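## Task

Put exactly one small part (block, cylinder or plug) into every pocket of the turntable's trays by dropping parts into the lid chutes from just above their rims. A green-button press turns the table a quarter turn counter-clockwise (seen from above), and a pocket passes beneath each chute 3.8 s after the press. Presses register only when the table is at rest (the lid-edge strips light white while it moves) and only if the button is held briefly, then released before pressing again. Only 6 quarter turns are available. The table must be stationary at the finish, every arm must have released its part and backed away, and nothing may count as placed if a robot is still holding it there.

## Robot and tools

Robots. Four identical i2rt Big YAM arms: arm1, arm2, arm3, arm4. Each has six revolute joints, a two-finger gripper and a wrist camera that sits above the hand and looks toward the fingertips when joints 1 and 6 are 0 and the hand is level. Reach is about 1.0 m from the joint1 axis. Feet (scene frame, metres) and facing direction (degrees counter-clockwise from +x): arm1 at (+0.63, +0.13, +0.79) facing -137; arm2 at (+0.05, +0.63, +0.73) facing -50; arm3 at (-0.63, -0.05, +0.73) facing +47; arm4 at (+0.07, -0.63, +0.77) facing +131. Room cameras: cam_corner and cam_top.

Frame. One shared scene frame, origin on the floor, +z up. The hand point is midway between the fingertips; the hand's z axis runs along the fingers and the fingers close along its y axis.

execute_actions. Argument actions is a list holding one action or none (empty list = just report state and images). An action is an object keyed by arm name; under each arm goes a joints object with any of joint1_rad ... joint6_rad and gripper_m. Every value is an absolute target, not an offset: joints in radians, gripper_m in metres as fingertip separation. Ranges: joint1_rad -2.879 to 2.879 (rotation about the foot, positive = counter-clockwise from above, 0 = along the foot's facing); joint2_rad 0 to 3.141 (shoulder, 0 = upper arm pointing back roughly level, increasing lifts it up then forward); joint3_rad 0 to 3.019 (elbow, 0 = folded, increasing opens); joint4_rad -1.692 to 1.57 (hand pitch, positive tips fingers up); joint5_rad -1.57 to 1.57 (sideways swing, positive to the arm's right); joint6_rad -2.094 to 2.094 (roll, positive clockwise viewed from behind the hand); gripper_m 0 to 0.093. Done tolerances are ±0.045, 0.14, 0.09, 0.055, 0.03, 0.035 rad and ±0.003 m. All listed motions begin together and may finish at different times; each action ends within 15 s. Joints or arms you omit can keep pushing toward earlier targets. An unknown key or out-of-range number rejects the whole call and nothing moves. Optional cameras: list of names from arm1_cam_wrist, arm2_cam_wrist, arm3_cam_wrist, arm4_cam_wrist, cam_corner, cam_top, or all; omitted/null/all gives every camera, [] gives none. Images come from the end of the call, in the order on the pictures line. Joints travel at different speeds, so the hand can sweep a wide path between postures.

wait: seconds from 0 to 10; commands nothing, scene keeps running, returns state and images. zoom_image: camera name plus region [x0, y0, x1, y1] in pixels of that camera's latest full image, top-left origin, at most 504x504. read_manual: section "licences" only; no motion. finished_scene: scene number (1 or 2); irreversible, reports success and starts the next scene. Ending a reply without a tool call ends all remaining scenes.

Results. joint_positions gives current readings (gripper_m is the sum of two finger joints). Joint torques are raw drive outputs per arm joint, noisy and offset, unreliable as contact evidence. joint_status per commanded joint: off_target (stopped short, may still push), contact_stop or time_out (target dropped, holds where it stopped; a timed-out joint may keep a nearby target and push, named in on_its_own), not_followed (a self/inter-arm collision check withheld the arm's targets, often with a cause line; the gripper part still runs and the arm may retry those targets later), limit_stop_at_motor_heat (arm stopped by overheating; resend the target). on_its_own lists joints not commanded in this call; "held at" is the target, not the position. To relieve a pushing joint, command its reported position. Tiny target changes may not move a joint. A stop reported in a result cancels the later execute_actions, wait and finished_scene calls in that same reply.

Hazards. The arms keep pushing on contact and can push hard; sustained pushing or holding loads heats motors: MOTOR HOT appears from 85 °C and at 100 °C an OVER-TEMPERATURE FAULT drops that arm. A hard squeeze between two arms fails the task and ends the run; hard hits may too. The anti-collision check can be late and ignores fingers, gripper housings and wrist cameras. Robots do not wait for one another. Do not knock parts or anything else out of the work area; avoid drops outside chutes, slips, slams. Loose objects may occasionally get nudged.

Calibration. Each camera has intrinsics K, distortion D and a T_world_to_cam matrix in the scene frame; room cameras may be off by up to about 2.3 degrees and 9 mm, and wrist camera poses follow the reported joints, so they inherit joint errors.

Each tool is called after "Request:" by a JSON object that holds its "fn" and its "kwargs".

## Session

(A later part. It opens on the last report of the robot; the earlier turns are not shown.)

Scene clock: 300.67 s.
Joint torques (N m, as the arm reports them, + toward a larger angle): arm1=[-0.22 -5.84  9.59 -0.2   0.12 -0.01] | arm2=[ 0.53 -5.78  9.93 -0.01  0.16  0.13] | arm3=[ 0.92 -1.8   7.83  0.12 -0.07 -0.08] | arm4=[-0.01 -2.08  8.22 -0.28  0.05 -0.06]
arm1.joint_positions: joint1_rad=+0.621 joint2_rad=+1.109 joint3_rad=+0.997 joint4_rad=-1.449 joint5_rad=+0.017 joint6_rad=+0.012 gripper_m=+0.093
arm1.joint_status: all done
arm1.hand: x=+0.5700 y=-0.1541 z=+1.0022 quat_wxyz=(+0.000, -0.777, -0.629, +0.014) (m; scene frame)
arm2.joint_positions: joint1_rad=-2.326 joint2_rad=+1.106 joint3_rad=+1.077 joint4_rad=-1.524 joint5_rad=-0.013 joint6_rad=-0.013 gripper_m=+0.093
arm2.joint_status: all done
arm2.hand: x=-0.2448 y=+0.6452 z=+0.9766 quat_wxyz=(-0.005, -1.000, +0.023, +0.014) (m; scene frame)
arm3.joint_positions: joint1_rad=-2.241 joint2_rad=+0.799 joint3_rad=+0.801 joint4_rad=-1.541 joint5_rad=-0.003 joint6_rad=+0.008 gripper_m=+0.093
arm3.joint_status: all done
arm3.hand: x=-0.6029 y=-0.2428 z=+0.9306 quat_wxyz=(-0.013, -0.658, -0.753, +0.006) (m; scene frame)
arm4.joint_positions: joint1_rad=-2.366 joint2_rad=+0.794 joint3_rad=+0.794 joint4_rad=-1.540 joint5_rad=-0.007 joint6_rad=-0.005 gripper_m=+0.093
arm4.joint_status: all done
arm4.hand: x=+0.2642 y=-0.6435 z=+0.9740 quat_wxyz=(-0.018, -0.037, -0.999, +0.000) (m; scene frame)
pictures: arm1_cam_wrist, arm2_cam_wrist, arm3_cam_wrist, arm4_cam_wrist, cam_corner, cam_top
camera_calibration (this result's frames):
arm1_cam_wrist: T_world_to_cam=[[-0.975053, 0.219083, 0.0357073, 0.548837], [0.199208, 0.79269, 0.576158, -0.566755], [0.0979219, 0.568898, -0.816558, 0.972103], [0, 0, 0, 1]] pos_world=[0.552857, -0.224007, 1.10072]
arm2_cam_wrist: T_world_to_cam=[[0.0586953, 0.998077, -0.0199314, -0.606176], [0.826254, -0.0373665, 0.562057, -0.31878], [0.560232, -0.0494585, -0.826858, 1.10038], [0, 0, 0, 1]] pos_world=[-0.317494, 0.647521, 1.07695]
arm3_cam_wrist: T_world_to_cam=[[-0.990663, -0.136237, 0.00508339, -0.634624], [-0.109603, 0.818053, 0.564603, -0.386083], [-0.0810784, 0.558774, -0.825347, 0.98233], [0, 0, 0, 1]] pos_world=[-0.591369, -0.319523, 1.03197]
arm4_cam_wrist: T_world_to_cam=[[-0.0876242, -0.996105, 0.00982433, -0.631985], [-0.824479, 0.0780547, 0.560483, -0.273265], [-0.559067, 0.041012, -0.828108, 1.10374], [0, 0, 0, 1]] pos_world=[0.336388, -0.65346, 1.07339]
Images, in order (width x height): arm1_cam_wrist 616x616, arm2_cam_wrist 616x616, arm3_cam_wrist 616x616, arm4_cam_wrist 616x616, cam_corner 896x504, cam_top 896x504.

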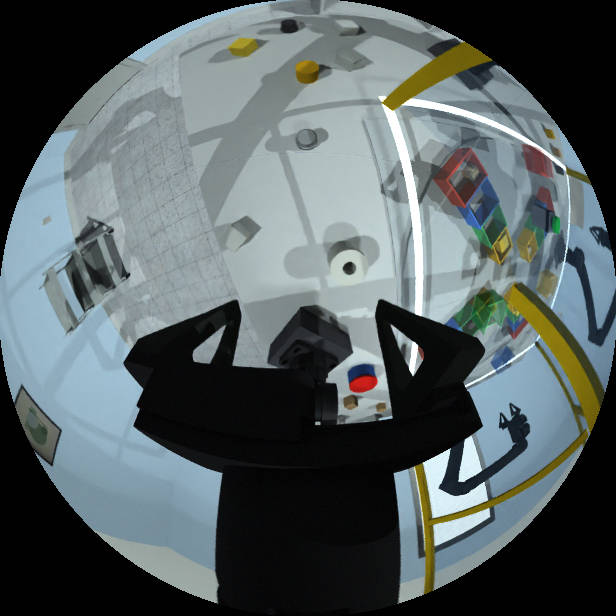

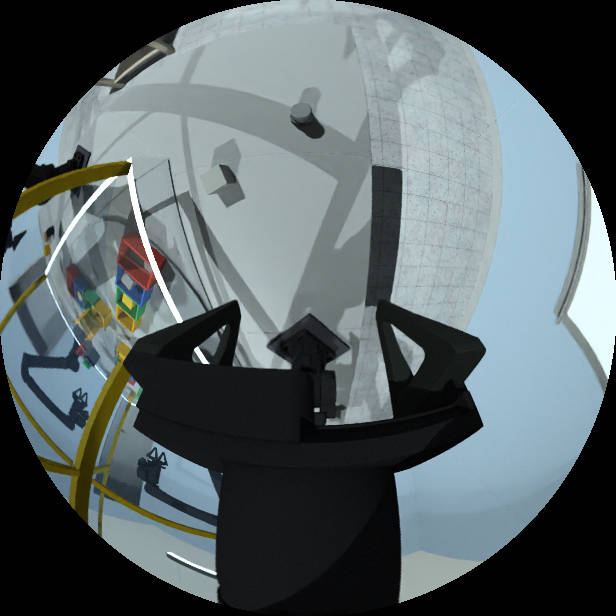

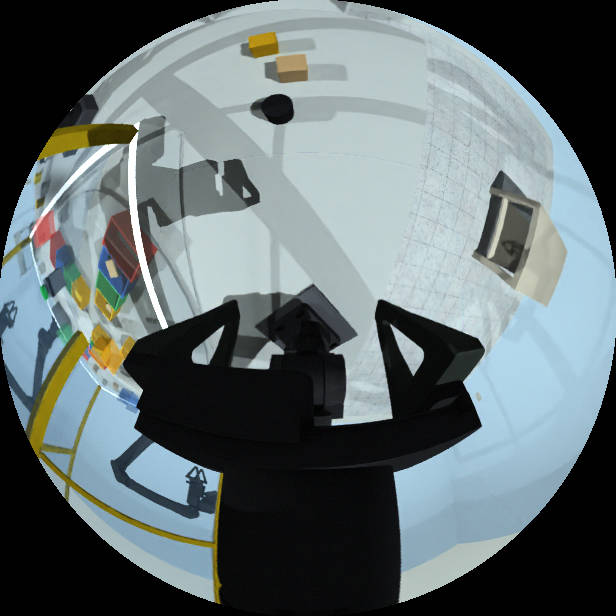

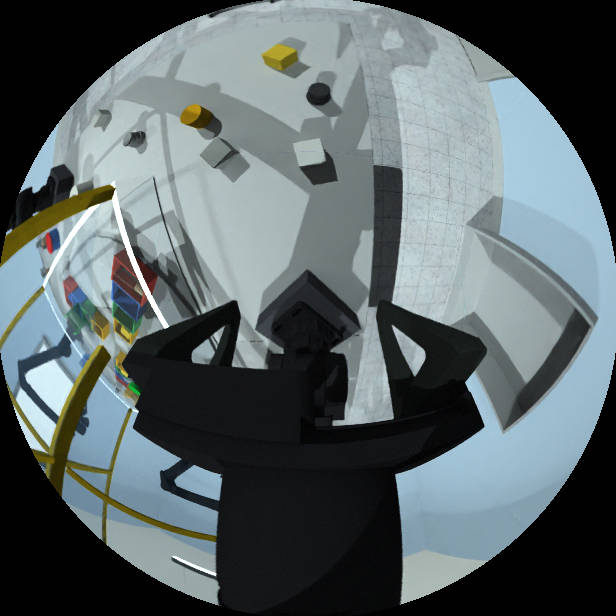

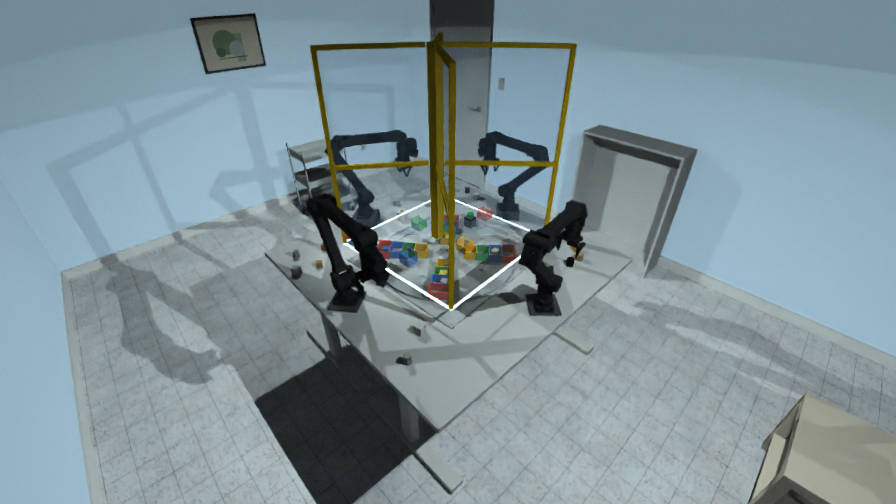

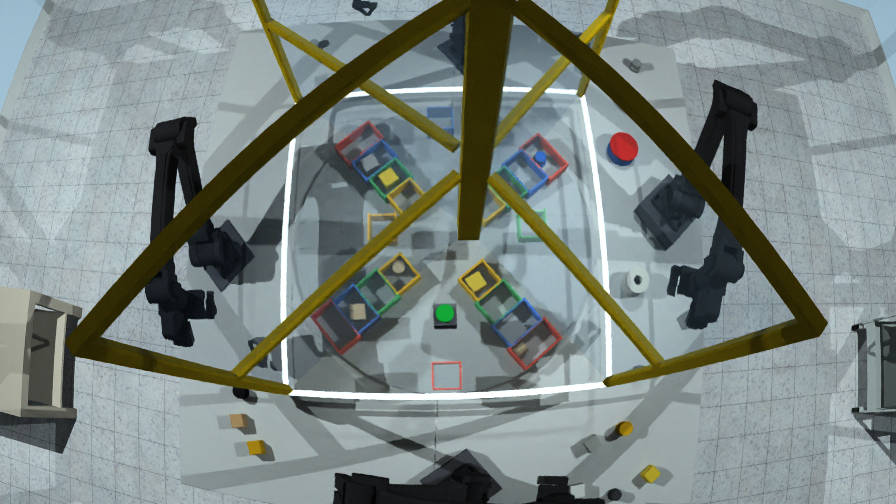

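Request:
{"fn": "execute_actions", "kwargs": {"actions": [{"arm1":{"joints":{"joint2_rad":1.71,"joint3_rad":1.08,"joint4_rad":-0.886}},"arm2":{"joints":{"joint1_rad":-2.295,"joint2_rad":1.74,"joint3_rad":1.31,"joint4_rad":-1.088}},"arm3":{"joints":{"joint1_rad":-2.146,"joint2_rad":1.515,"joint3_rad":1.02,"joint4_rad":-1.025}},"arm4":{"joints":{"joint2_rad":1.392,"joint3_rad":0.735,"joint4_rad":-0.886,"joint6_rad":-0.1}}}], "cameras": ["arm1_cam_wrist","arm2_cam_wrist","arm3_cam_wrist","arm4_cam_wrist"]}}

Scene clock: 320.73 s.
Joint torques (N m, as the arm reports them, + toward a larger angle): arm1=[ -0.19 -16.19   9.96   0.91   0.12  -0.01] | arm2=[  1.1  -15.19  10.78   0.54   0.17   0.13] | arm3=[  2.07 -12.74   8.31   1.19  -0.04  -0.1 ] | arm4=[ 0.03 -8.7   5.88  0.74  0.09 -0.21]
arm1.joint_positions: joint1_rad=+0.621 joint2_rad=+1.722 joint3_rad=+1.049 joint4_rad=-0.901 joint5_rad=+0.017 joint6_rad=+0.012 gripper_m=+0.093
arm1.joint_status: all done
arm1.hand: x=+0.5401 y=-0.3014 z=+0.8033 quat_wxyz=(+0.005, -0.777, -0.629, +0.009) (m; scene frame)
arm2.joint_positions: joint1_rad=-2.302 joint2_rad=+1.754 joint3_rad=+1.286 joint4_rad=-1.096 joint5_rad=-0.013 joint6_rad=-0.013 gripper_m=+0.093
arm2.joint_status: all done
arm2.hand: x=-0.4477 y=+0.6459 z=+0.8082 quat_wxyz=(-0.005, -1.000, +0.011, +0.008) (m; scene frame)
arm3.joint_positions: joint1_rad=-2.153 joint2_rad=+1.525 joint3_rad=+1.000 joint4_rad=-1.039 joint5_rad=-0.003 joint6_rad=+0.008 gripper_m=+0.093
arm3.joint_status: all done
arm3.hand: x=-0.5381 y=-0.4415 z=+0.7997 quat_wxyz=(-0.003, -0.625, -0.781, -0.003) (m; scene frame)
arm4.joint_positions: joint1_rad=-2.366 joint2_rad=+1.397 joint3_rad=+0.736 joint4_rad=-0.902 joint5_rad=-0.007 joint6_rad=-0.090 gripper_m=+0.093
arm4.joint_status: all done
arm4.hand: x=+0.3972 y=-0.6551 z=+0.8073 quat_wxyz=(-0.007, +0.005, -1.000, +0.000) (m; scene frame)
pictures: arm1_cam_wrist, arm2_cam_wrist, arm3_cam_wrist, arm4_cam_wrist
camera_calibration (this result's frames):
arm1_cam_wrist: T_world_to_cam=[[-0.975138, 0.218648, 0.0360283, 0.558726], [0.197718, 0.785068, 0.587006, -0.339557], [0.100063, 0.579535, -0.808781, 0.892237], [0, 0, 0, 1]] pos_world=[0.522692, -0.372671, 0.900816]
arm2_cam_wrist: T_world_to_cam=[[0.0357102, 0.999168, -0.0196871, -0.60948], [0.820383, -0.0180592, 0.571529, -0.0791811], [0.570698, -0.0365604, -0.820346, 1.06597], [0, 0, 0, 1]] pos_world=[-0.521622, 0.646515, 0.907717]
arm3_cam_wrist: T_world_to_cam=[[-0.97486, -0.222765, 0.00481556, -0.626295], [-0.177792, 0.790713, 0.585801, -0.208256], [-0.134303, 0.570218, -0.810441, 0.955106], [0, 0, 0, 1]] pos_world=[-0.519303, -0.519464, 0.899069]
arm4_cam_wrist: T_world_to_cam=[[-0.00297025, -0.999932, 0.0112393, -0.667539], [-0.815568, 0.00892599, 0.578592, -0.132737], [-0.578653, -0.00744782, -0.81554, 1.00641], [0, 0, 0, 1]] pos_world=[0.472123, -0.658814, 0.905069]
Images, in order (width x height): arm1_cam_wrist 616x616, arm2_cam_wrist 616x616, arm3_cam_wrist 616x616, arm4_cam_wrist 616x616.

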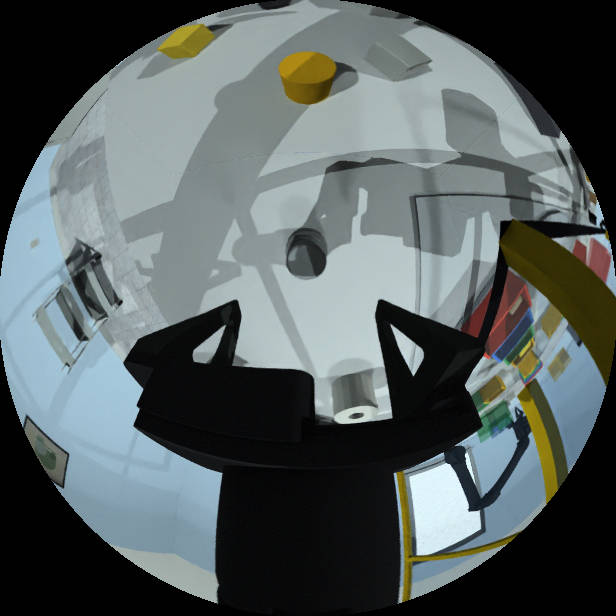

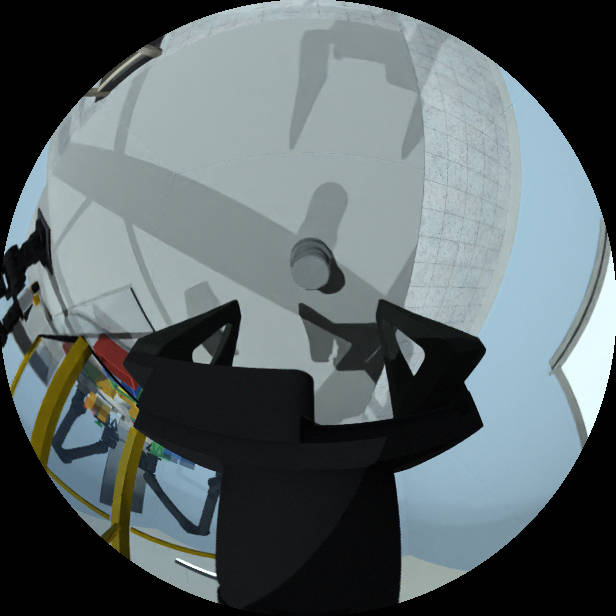

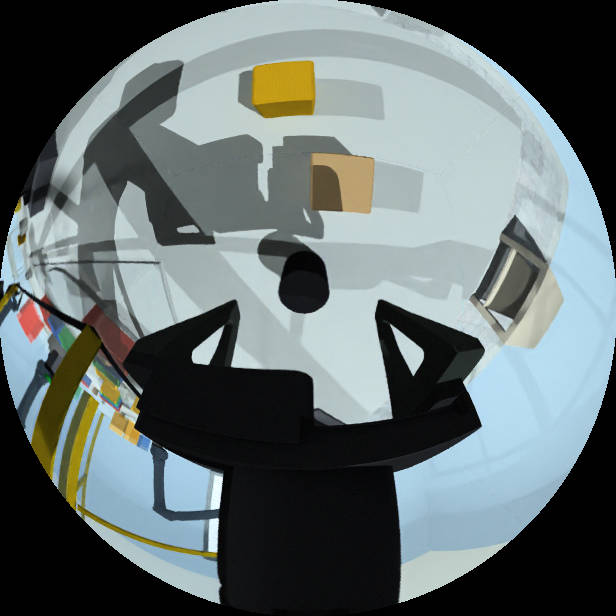

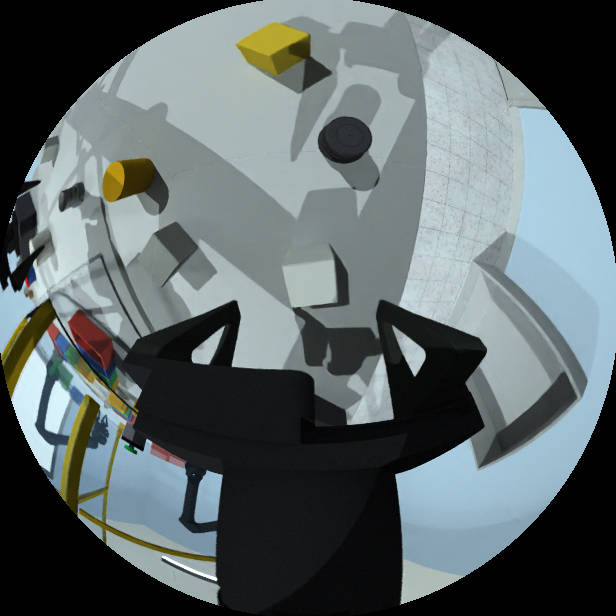

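Request:
{"fn": "execute_actions", "kwargs": {"actions": [{"arm1":{"joints":{"joint2_rad":1.836,"joint3_rad":1.065,"joint4_rad":-0.767}},"arm2":{"joints":{"joint2_rad":1.84,"joint3_rad":1.243,"joint4_rad":-0.964}},"arm3":{"joints":{"joint2_rad":1.604,"joint3_rad":0.933,"joint4_rad":-0.876}},"arm4":{"joints":{"joint1_rad":-2.385,"joint2_rad":1.522,"joint3_rad":0.687,"joint4_rad":-0.711,"joint6_rad":-0.2}}}], "cameras": []}}

Request:
{"fn": "execute_actions", "kwargs": {"actions": [{"arm1":{"joints":{"gripper_m":0.015}},"arm2":{"joints":{"gripper_m":0.015}},"arm3":{"joints":{"gripper_m":0.015}},"arm4":{"joints":{"gripper_m":0.02}}}], "cameras": []}}

Request:
{"fn": "execute_actions", "kwargs": {"actions": [{"arm1":{"joints":{"joint2_rad":1.115,"joint3_rad":1.0,"joint4_rad":-1.46}},"arm2":{"joints":{"joint2_rad":1.115,"joint3_rad":1.06,"joint4_rad":-1.53,"joint6_rad":-0.29}},"arm3":{"joints":{"joint2_rad":0.8,"joint3_rad":0.82,"joint4_rad":-1.55}},"arm4":{"joints":{"joint2_rad":0.8,"joint3_rad":0.82,"joint4_rad":-1.55}}}], "cameras": []}}

Request:
{"fn": "execute_actions", "kwargs": {"actions": [{"arm1":{"joints":{"joint1_rad":-0.515,"joint6_rad":0.175}},"arm2":{"joints":{"joint1_rad":-0.936}},"arm3":{"joints":{"joint1_rad":-0.697,"joint6_rad":0.06}},"arm4":{"joints":{"joint1_rad":-0.592,"joint6_rad":0.09}}}], "cameras": []}}

Request:
{"fn": "execute_actions", "kwargs": {"actions": [{"arm1":{"joints":{"joint2_rad":1.52,"joint3_rad":1.255,"joint4_rad":-1.243}},"arm2":{"joints":{"joint2_rad":1.24,"joint3_rad":1.15,"joint4_rad":-1.41}},"arm3":{"joints":{"joint2_rad":1.472,"joint3_rad":1.355,"joint4_rad":-1.118}},"arm4":{"joints":{"joint2_rad":1.525,"joint3_rad":1.44,"joint4_rad":-1.415}}}], "cameras": ["arm1_cam_wrist","arm2_cam_wrist","arm3_cam_wrist","arm4_cam_wrist"]}}

Scene clock: 347.93 s.
Joint torques (N m, as the arm reports them, + toward a larger angle): arm1=[ -0.23 -17.46   8.02   0.97   0.12   0.  ] | arm2=[  0.99 -13.63   8.02   0.62   0.16   0.13] | arm3=[  2.17 -13.31   6.4    1.16  -0.06  -0.08] | arm4=[ -0.02 -10.78   5.15   0.97   0.04  -0.23]
arm1.joint_positions: joint1_rad=+0.621 joint2_rad=+1.845 joint3_rad=+1.049 joint4_rad=-0.782 joint5_rad=+0.017 joint6_rad=+0.012 gripper_m=+0.093
arm1.joint_status: all done
arm1.hand: x=+0.5376 y=-0.3133 z=+0.7508 quat_wxyz=(+0.006, -0.777, -0.629, +0.008) (m; scene frame)
arm2.joint_positions: joint1_rad=-2.302 joint2_rad=+1.829 joint3_rad=+1.244 joint4_rad=-0.973 joint5_rad=-0.013 joint6_rad=-0.013 gripper_m=+0.093
arm2.joint_status: all done
arm2.hand: x=-0.4542 y=+0.6462 z=+0.7587 quat_wxyz=(-0.005, -1.000, +0.011, +0.012) (m; scene frame)
arm3.joint_positions: joint1_rad=-2.153 joint2_rad=+1.614 joint3_rad=+0.926 joint4_rad=-0.891 joint5_rad=-0.003 joint6_rad=+0.008 gripper_m=+0.093
arm3.joint_status: all done
arm3.hand: x=-0.5390 y=-0.4363 z=+0.7428 quat_wxyz=(+0.002, -0.625, -0.781, -0.007) (m; scene frame)
arm4.joint_positions: joint1_rad=-2.378 joint2_rad=+1.534 joint3_rad=+0.686 joint4_rad=-0.726 joint5_rad=-0.007 joint6_rad=-0.189 gripper_m=+0.093
arm4.joint_status: all done
arm4.hand: x=+0.3978 y=-0.6594 z=+0.7515 quat_wxyz=(-0.002, +0.049, -0.999, -0.001) (m; scene frame)
pictures: none
No camera images: the call's "cameras" was empty. Leave "cameras" out to get every camera's image.

Scene clock: 348.60 s.
Joint torques (N m, as the arm reports them, + toward a larger angle): arm1=[ -0.2  -17.23   8.05   0.91   0.12  -0.01] | arm2=[  1.15 -14.13   8.08   0.6    0.16   0.14] | arm3=[  1.65 -13.14   6.36   1.14  -0.05  -0.08] | arm4=[ -0.16 -10.18   5.23   0.81   0.07  -0.22]
arm1.joint_positions: joint1_rad=+0.621 joint2_rad=+1.845 joint3_rad=+1.049 joint4_rad=-0.782 joint5_rad=+0.017 joint6_rad=+0.012 gripper_m=+0.030
arm1.joint_status: gripper_m off_target (ended at +0.030, target +0.015)
arm1.hand: x=+0.5376 y=-0.3133 z=+0.7508 quat_wxyz=(+0.006, -0.777, -0.629, +0.008) (m; scene frame)
arm2.joint_positions: joint1_rad=-2.302 joint2_rad=+1.829 joint3_rad=+1.244 joint4_rad=-0.973 joint5_rad=-0.012 joint6_rad=-0.012 gripper_m=+0.030
arm2.joint_status: gripper_m off_target (ended at +0.030, target +0.015)
arm2.hand: x=-0.4542 y=+0.6463 z=+0.7587 quat_wxyz=(-0.005, -1.000, +0.012, +0.012) (m; scene frame)
arm3.joint_positions: joint1_rad=-2.153 joint2_rad=+1.614 joint3_rad=+0.926 joint4_rad=-0.891 joint5_rad=-0.004 joint6_rad=+0.008 gripper_m=+0.036
arm3.joint_status: gripper_m off_target (ended at +0.036, target +0.015)
arm3.hand: x=-0.5389 y=-0.4362 z=+0.7428 quat_wxyz=(+0.002, -0.624, -0.781, -0.007) (m; scene frame)
arm4.joint_positions: joint1_rad=-2.378 joint2_rad=+1.534 joint3_rad=+0.686 joint4_rad=-0.725 joint5_rad=-0.007 joint6_rad=-0.190 gripper_m=+0.039
arm4.joint_status: gripper_m off_target (ended at +0.039, target +0.020)
arm4.hand: x=+0.3980 y=-0.6594 z=+0.7515 quat_wxyz=(-0.002, +0.049, -0.999, -0.001) (m; scene frame)
pictures: none
No camera images: the call's "cameras" was empty. Leave "cameras" out to get every camera's image.

Scene clock: 350.03 s.
Joint torques (N m, as the arm reports them, + toward a larger angle): arm1=[-0.23 -5.72 10.71 -0.38  0.13 -0.01] | arm2=[ 1.27 -5.52 10.86 -0.04  0.11 -0.21] | arm3=[ 2.   -1.65  8.74  0.1  -0.02 -0.08] | arm4=[-0.36 -2.44 10.52 -0.42  0.07 -0.2 ]
arm1.joint_positions: joint1_rad=+0.621 joint2_rad=+1.110 joint3_rad=+0.981 joint4_rad=-1.447 joint5_rad=+0.017 joint6_rad=+0.012 gripper_m=+0.030
arm1.joint_status: all done
arm1.hand: x=+0.5708 y=-0.1502 z=+0.9957 quat_wxyz=(+0.005, -0.777, -0.629, +0.009) (m; scene frame)
arm2.joint_positions: joint1_rad=-2.302 joint2_rad=+1.102 joint3_rad=+1.048 joint4_rad=-1.524 joint5_rad=-0.012 joint6_rad=-0.276 gripper_m=+0.030
arm2.joint_status: all done
arm2.hand: x=-0.2370 y=+0.6381 z=+0.9664 quat_wxyz=(-0.005, -0.993, -0.120, +0.002) (m; scene frame)
arm3.joint_positions: joint1_rad=-2.153 joint2_rad=+0.798 joint3_rad=+0.810 joint4_rad=-1.538 joint5_rad=-0.004 joint6_rad=+0.008 gripper_m=+0.036
arm3.joint_status: all done
arm3.hand: x=-0.5853 y=-0.2422 z=+0.9341 quat_wxyz=(-0.018, -0.624, -0.781, +0.009) (m; scene frame)
arm4.joint_positions: joint1_rad=-2.378 joint2_rad=+0.800 joint3_rad=+0.779 joint4_rad=-1.538 joint5_rad=-0.007 joint6_rad=-0.190 gripper_m=+0.039
arm4.joint_status: all done
arm4.hand: x=+0.2612 y=-0.6456 z=+0.9671 quat_wxyz=(-0.009, +0.049, -0.999, +0.001) (m; scene frame)
pictures: none
No camera images: the call's "cameras" was empty. Leave "cameras" out to get every camera's image.

Scene clock: 351.93 s.
Joint torques (N m, as the arm reports them, + toward a larger angle): arm1=[-1.27 -6.04 10.78 -0.38  0.12  0.22] | arm2=[ 0.59 -5.67 10.73  0.    0.14 -0.19] | arm3=[ 2.14 -1.41  8.62  0.18  0.02  0.09] | arm4=[ 0.98 -3.03 10.68 -0.5   0.08  0.04]
arm1.joint_positions: joint1_rad=-0.508 joint2_rad=+1.111 joint3_rad=+0.981 joint4_rad=-1.447 joint5_rad=+0.017 joint6_rad=+0.163 gripper_m=+0.030
arm1.joint_status: all done
arm1.hand: x=+0.3472 y=+0.0677 z=+0.9940 quat_wxyz=(+0.003, -0.999, -0.041, +0.001) (m; scene frame)
arm2.joint_positions: joint1_rad=-0.938 joint2_rad=+1.104 joint3_rad=+1.048 joint4_rad=-1.524 joint5_rad=-0.013 joint6_rad=-0.278 gripper_m=+0.030
arm2.joint_status: all done
arm2.hand: x=-0.0143 y=+0.3465 z=+0.9627 quat_wxyz=(+0.002, -0.694, -0.720, -0.005) (m; scene frame)
arm3.joint_positions: joint1_rad=-0.706 joint2_rad=+0.798 joint3_rad=+0.810 joint4_rad=-1.538 joint5_rad=-0.004 joint6_rad=+0.051 gripper_m=+0.036
arm3.joint_status: all done
arm3.hand: x=-0.4330 y=-0.0271 z=+0.9358 quat_wxyz=(-0.024, +0.028, -0.999, -0.007) (m; scene frame)
arm4.joint_positions: joint1_rad=-0.595 joint2_rad=+0.800 joint3_rad=+0.779 joint4_rad=-1.538 joint5_rad=-0.007 joint6_rad=+0.080 gripper_m=+0.039
arm4.joint_status: all done
arm4.hand: x=+0.0466 y=-0.4387 z=+0.9647 quat_wxyz=(-0.001, +0.721, -0.693, -0.003) (m; scene frame)
pictures: none
No camera images: the call's "cameras" was empty. Leave "cameras" out to get every camera's image.

Scene clock: 353.47 s.
Joint torques (N m, as the arm reports them, + toward a larger angle): arm1=[ -1.24 -15.83  11.87   0.56   0.13   0.22] | arm2=[ 0.53 -8.68 14.58  0.49  0.15 -0.19] | arm3=[  2.55 -14.45  12.23   1.48   0.01   0.12] | arm4=[  1.08 -14.3   12.57   0.29   0.11   0.05]
arm1.joint_positions: joint1_rad=-0.508 joint2_rad=+1.539 joint3_rad=+1.217 joint4_rad=-1.250 joint5_rad=+0.017 joint6_rad=+0.163 gripper_m=+0.030
arm1.joint_status: all done
arm1.hand: x=+0.2033 y=+0.0311 z=+0.9353 quat_wxyz=(+0.003, -0.999, -0.041, +0.004) (m; scene frame)
arm2.joint_positions: joint1_rad=-0.938 joint2_rad=+1.243 joint3_rad=+1.092 joint4_rad=-1.416 joint5_rad=-0.013 joint6_rad=-0.278 gripper_m=+0.030
arm2.joint_status: all done
arm2.hand: x=-0.0270 y=+0.2963 z=+0.9384 quat_wxyz=(-0.002, -0.694, -0.720, +0.001) (m; scene frame)
arm3.joint_positions: joint1_rad=-0.706 joint2_rad=+1.487 joint3_rad=+1.297 joint4_rad=-1.131 joint5_rad=-0.004 joint6_rad=+0.051 gripper_m=+0.036
arm3.joint_status: all done
arm3.hand: x=-0.1400 y=+0.0044 z=+0.9323 quat_wxyz=(-0.126, +0.028, -0.992, -0.015) (m; scene frame)
arm4.joint_positions: joint1_rad=-0.595 joint2_rad=+1.547 joint3_rad=+1.372 joint4_rad=-1.421 joint5_rad=-0.007 joint6_rad=+0.080 gripper_m=+0.039
arm4.joint_status: all done
arm4.hand: x=+0.0156 y=-0.1817 z=+0.9654 quat_wxyz=(+0.011, +0.721, -0.693, +0.012) (m; scene frame)
pictures: arm1_cam_wrist, arm2_cam_wrist, arm3_cam_wrist, arm4_cam_wrist
camera_calibration (this result's frames):
arm1_cam_wrist: T_world_to_cam=[[-0.0707807, 0.997242, 0.0223409, -0.0424447], [0.807588, 0.0441449, 0.588093, -0.713489], [0.585484, 0.0596678, -0.808485, 0.757155], [0, 0, 0, 1]] pos_world=[0.129898, 0.0286467, 1.03269]
arm2_cam_wrist: T_world_to_cam=[[-0.999685, -0.0228545, -0.0103905, -0.00645941], [-0.0246289, 0.812505, 0.582434, -0.784194], [-0.0048689, 0.582506, -0.812812, 0.713832], [0, 0, 0, 1]] pos_world=[-0.0222956, 0.221202, 1.03688]
arm3_cam_wrist: T_world_to_cam=[[0.058324, -0.998256, -0.00916874, 0.0215549], [-0.929052, -0.0576372, 0.365431, -0.463652], [-0.365322, -0.0127952, -0.930793, 0.944194], [0, 0, 0, 1]] pos_world=[-0.0870792, 0.00687487, 1.04848]
arm4_cam_wrist: T_world_to_cam=[[0.999546, 0.0275823, 0.0121428, -0.0268932], [0.0142259, -0.78704, 0.616738, -0.734033], [0.0265679, -0.616285, -0.787075, 0.77057], [0, 0, 0, 1]] pos_world=[0.0168508, -0.102081, 1.05953]
Images, in order (width x height): arm1_cam_wrist 616x616, arm2_cam_wrist 616x616, arm3_cam_wrist 616x616, arm4_cam_wrist 616x616.

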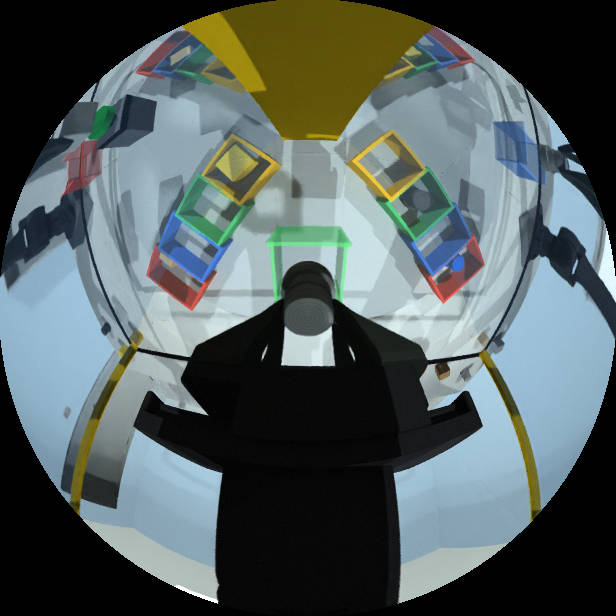

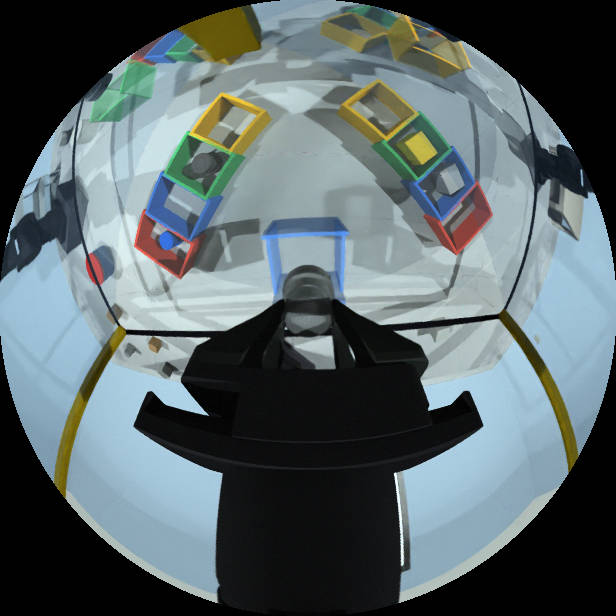

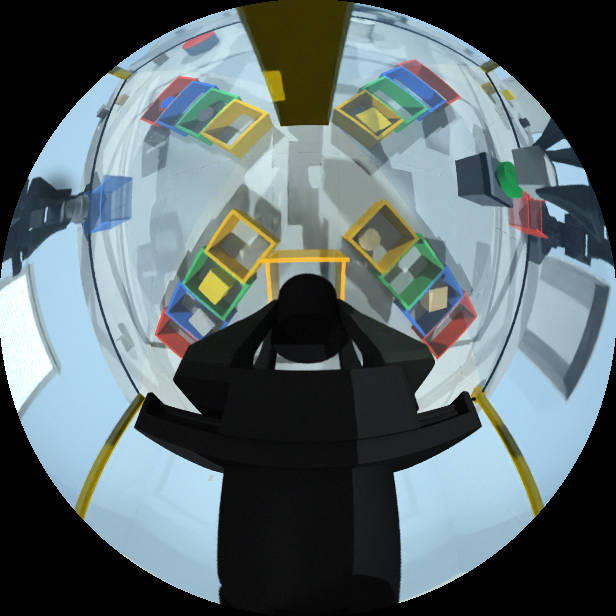

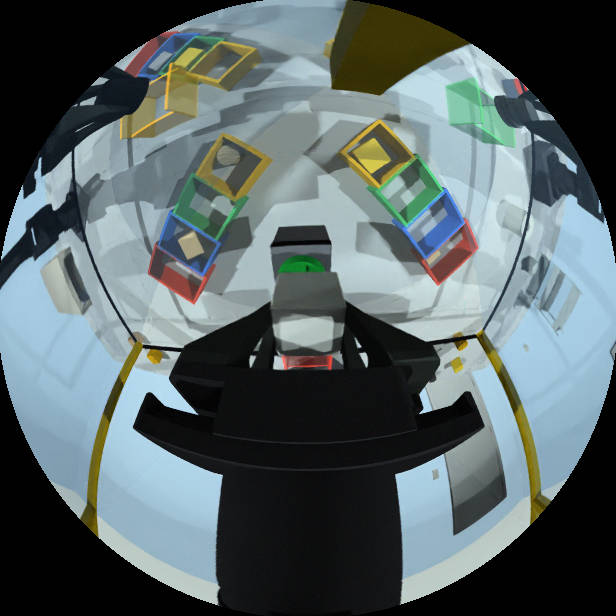

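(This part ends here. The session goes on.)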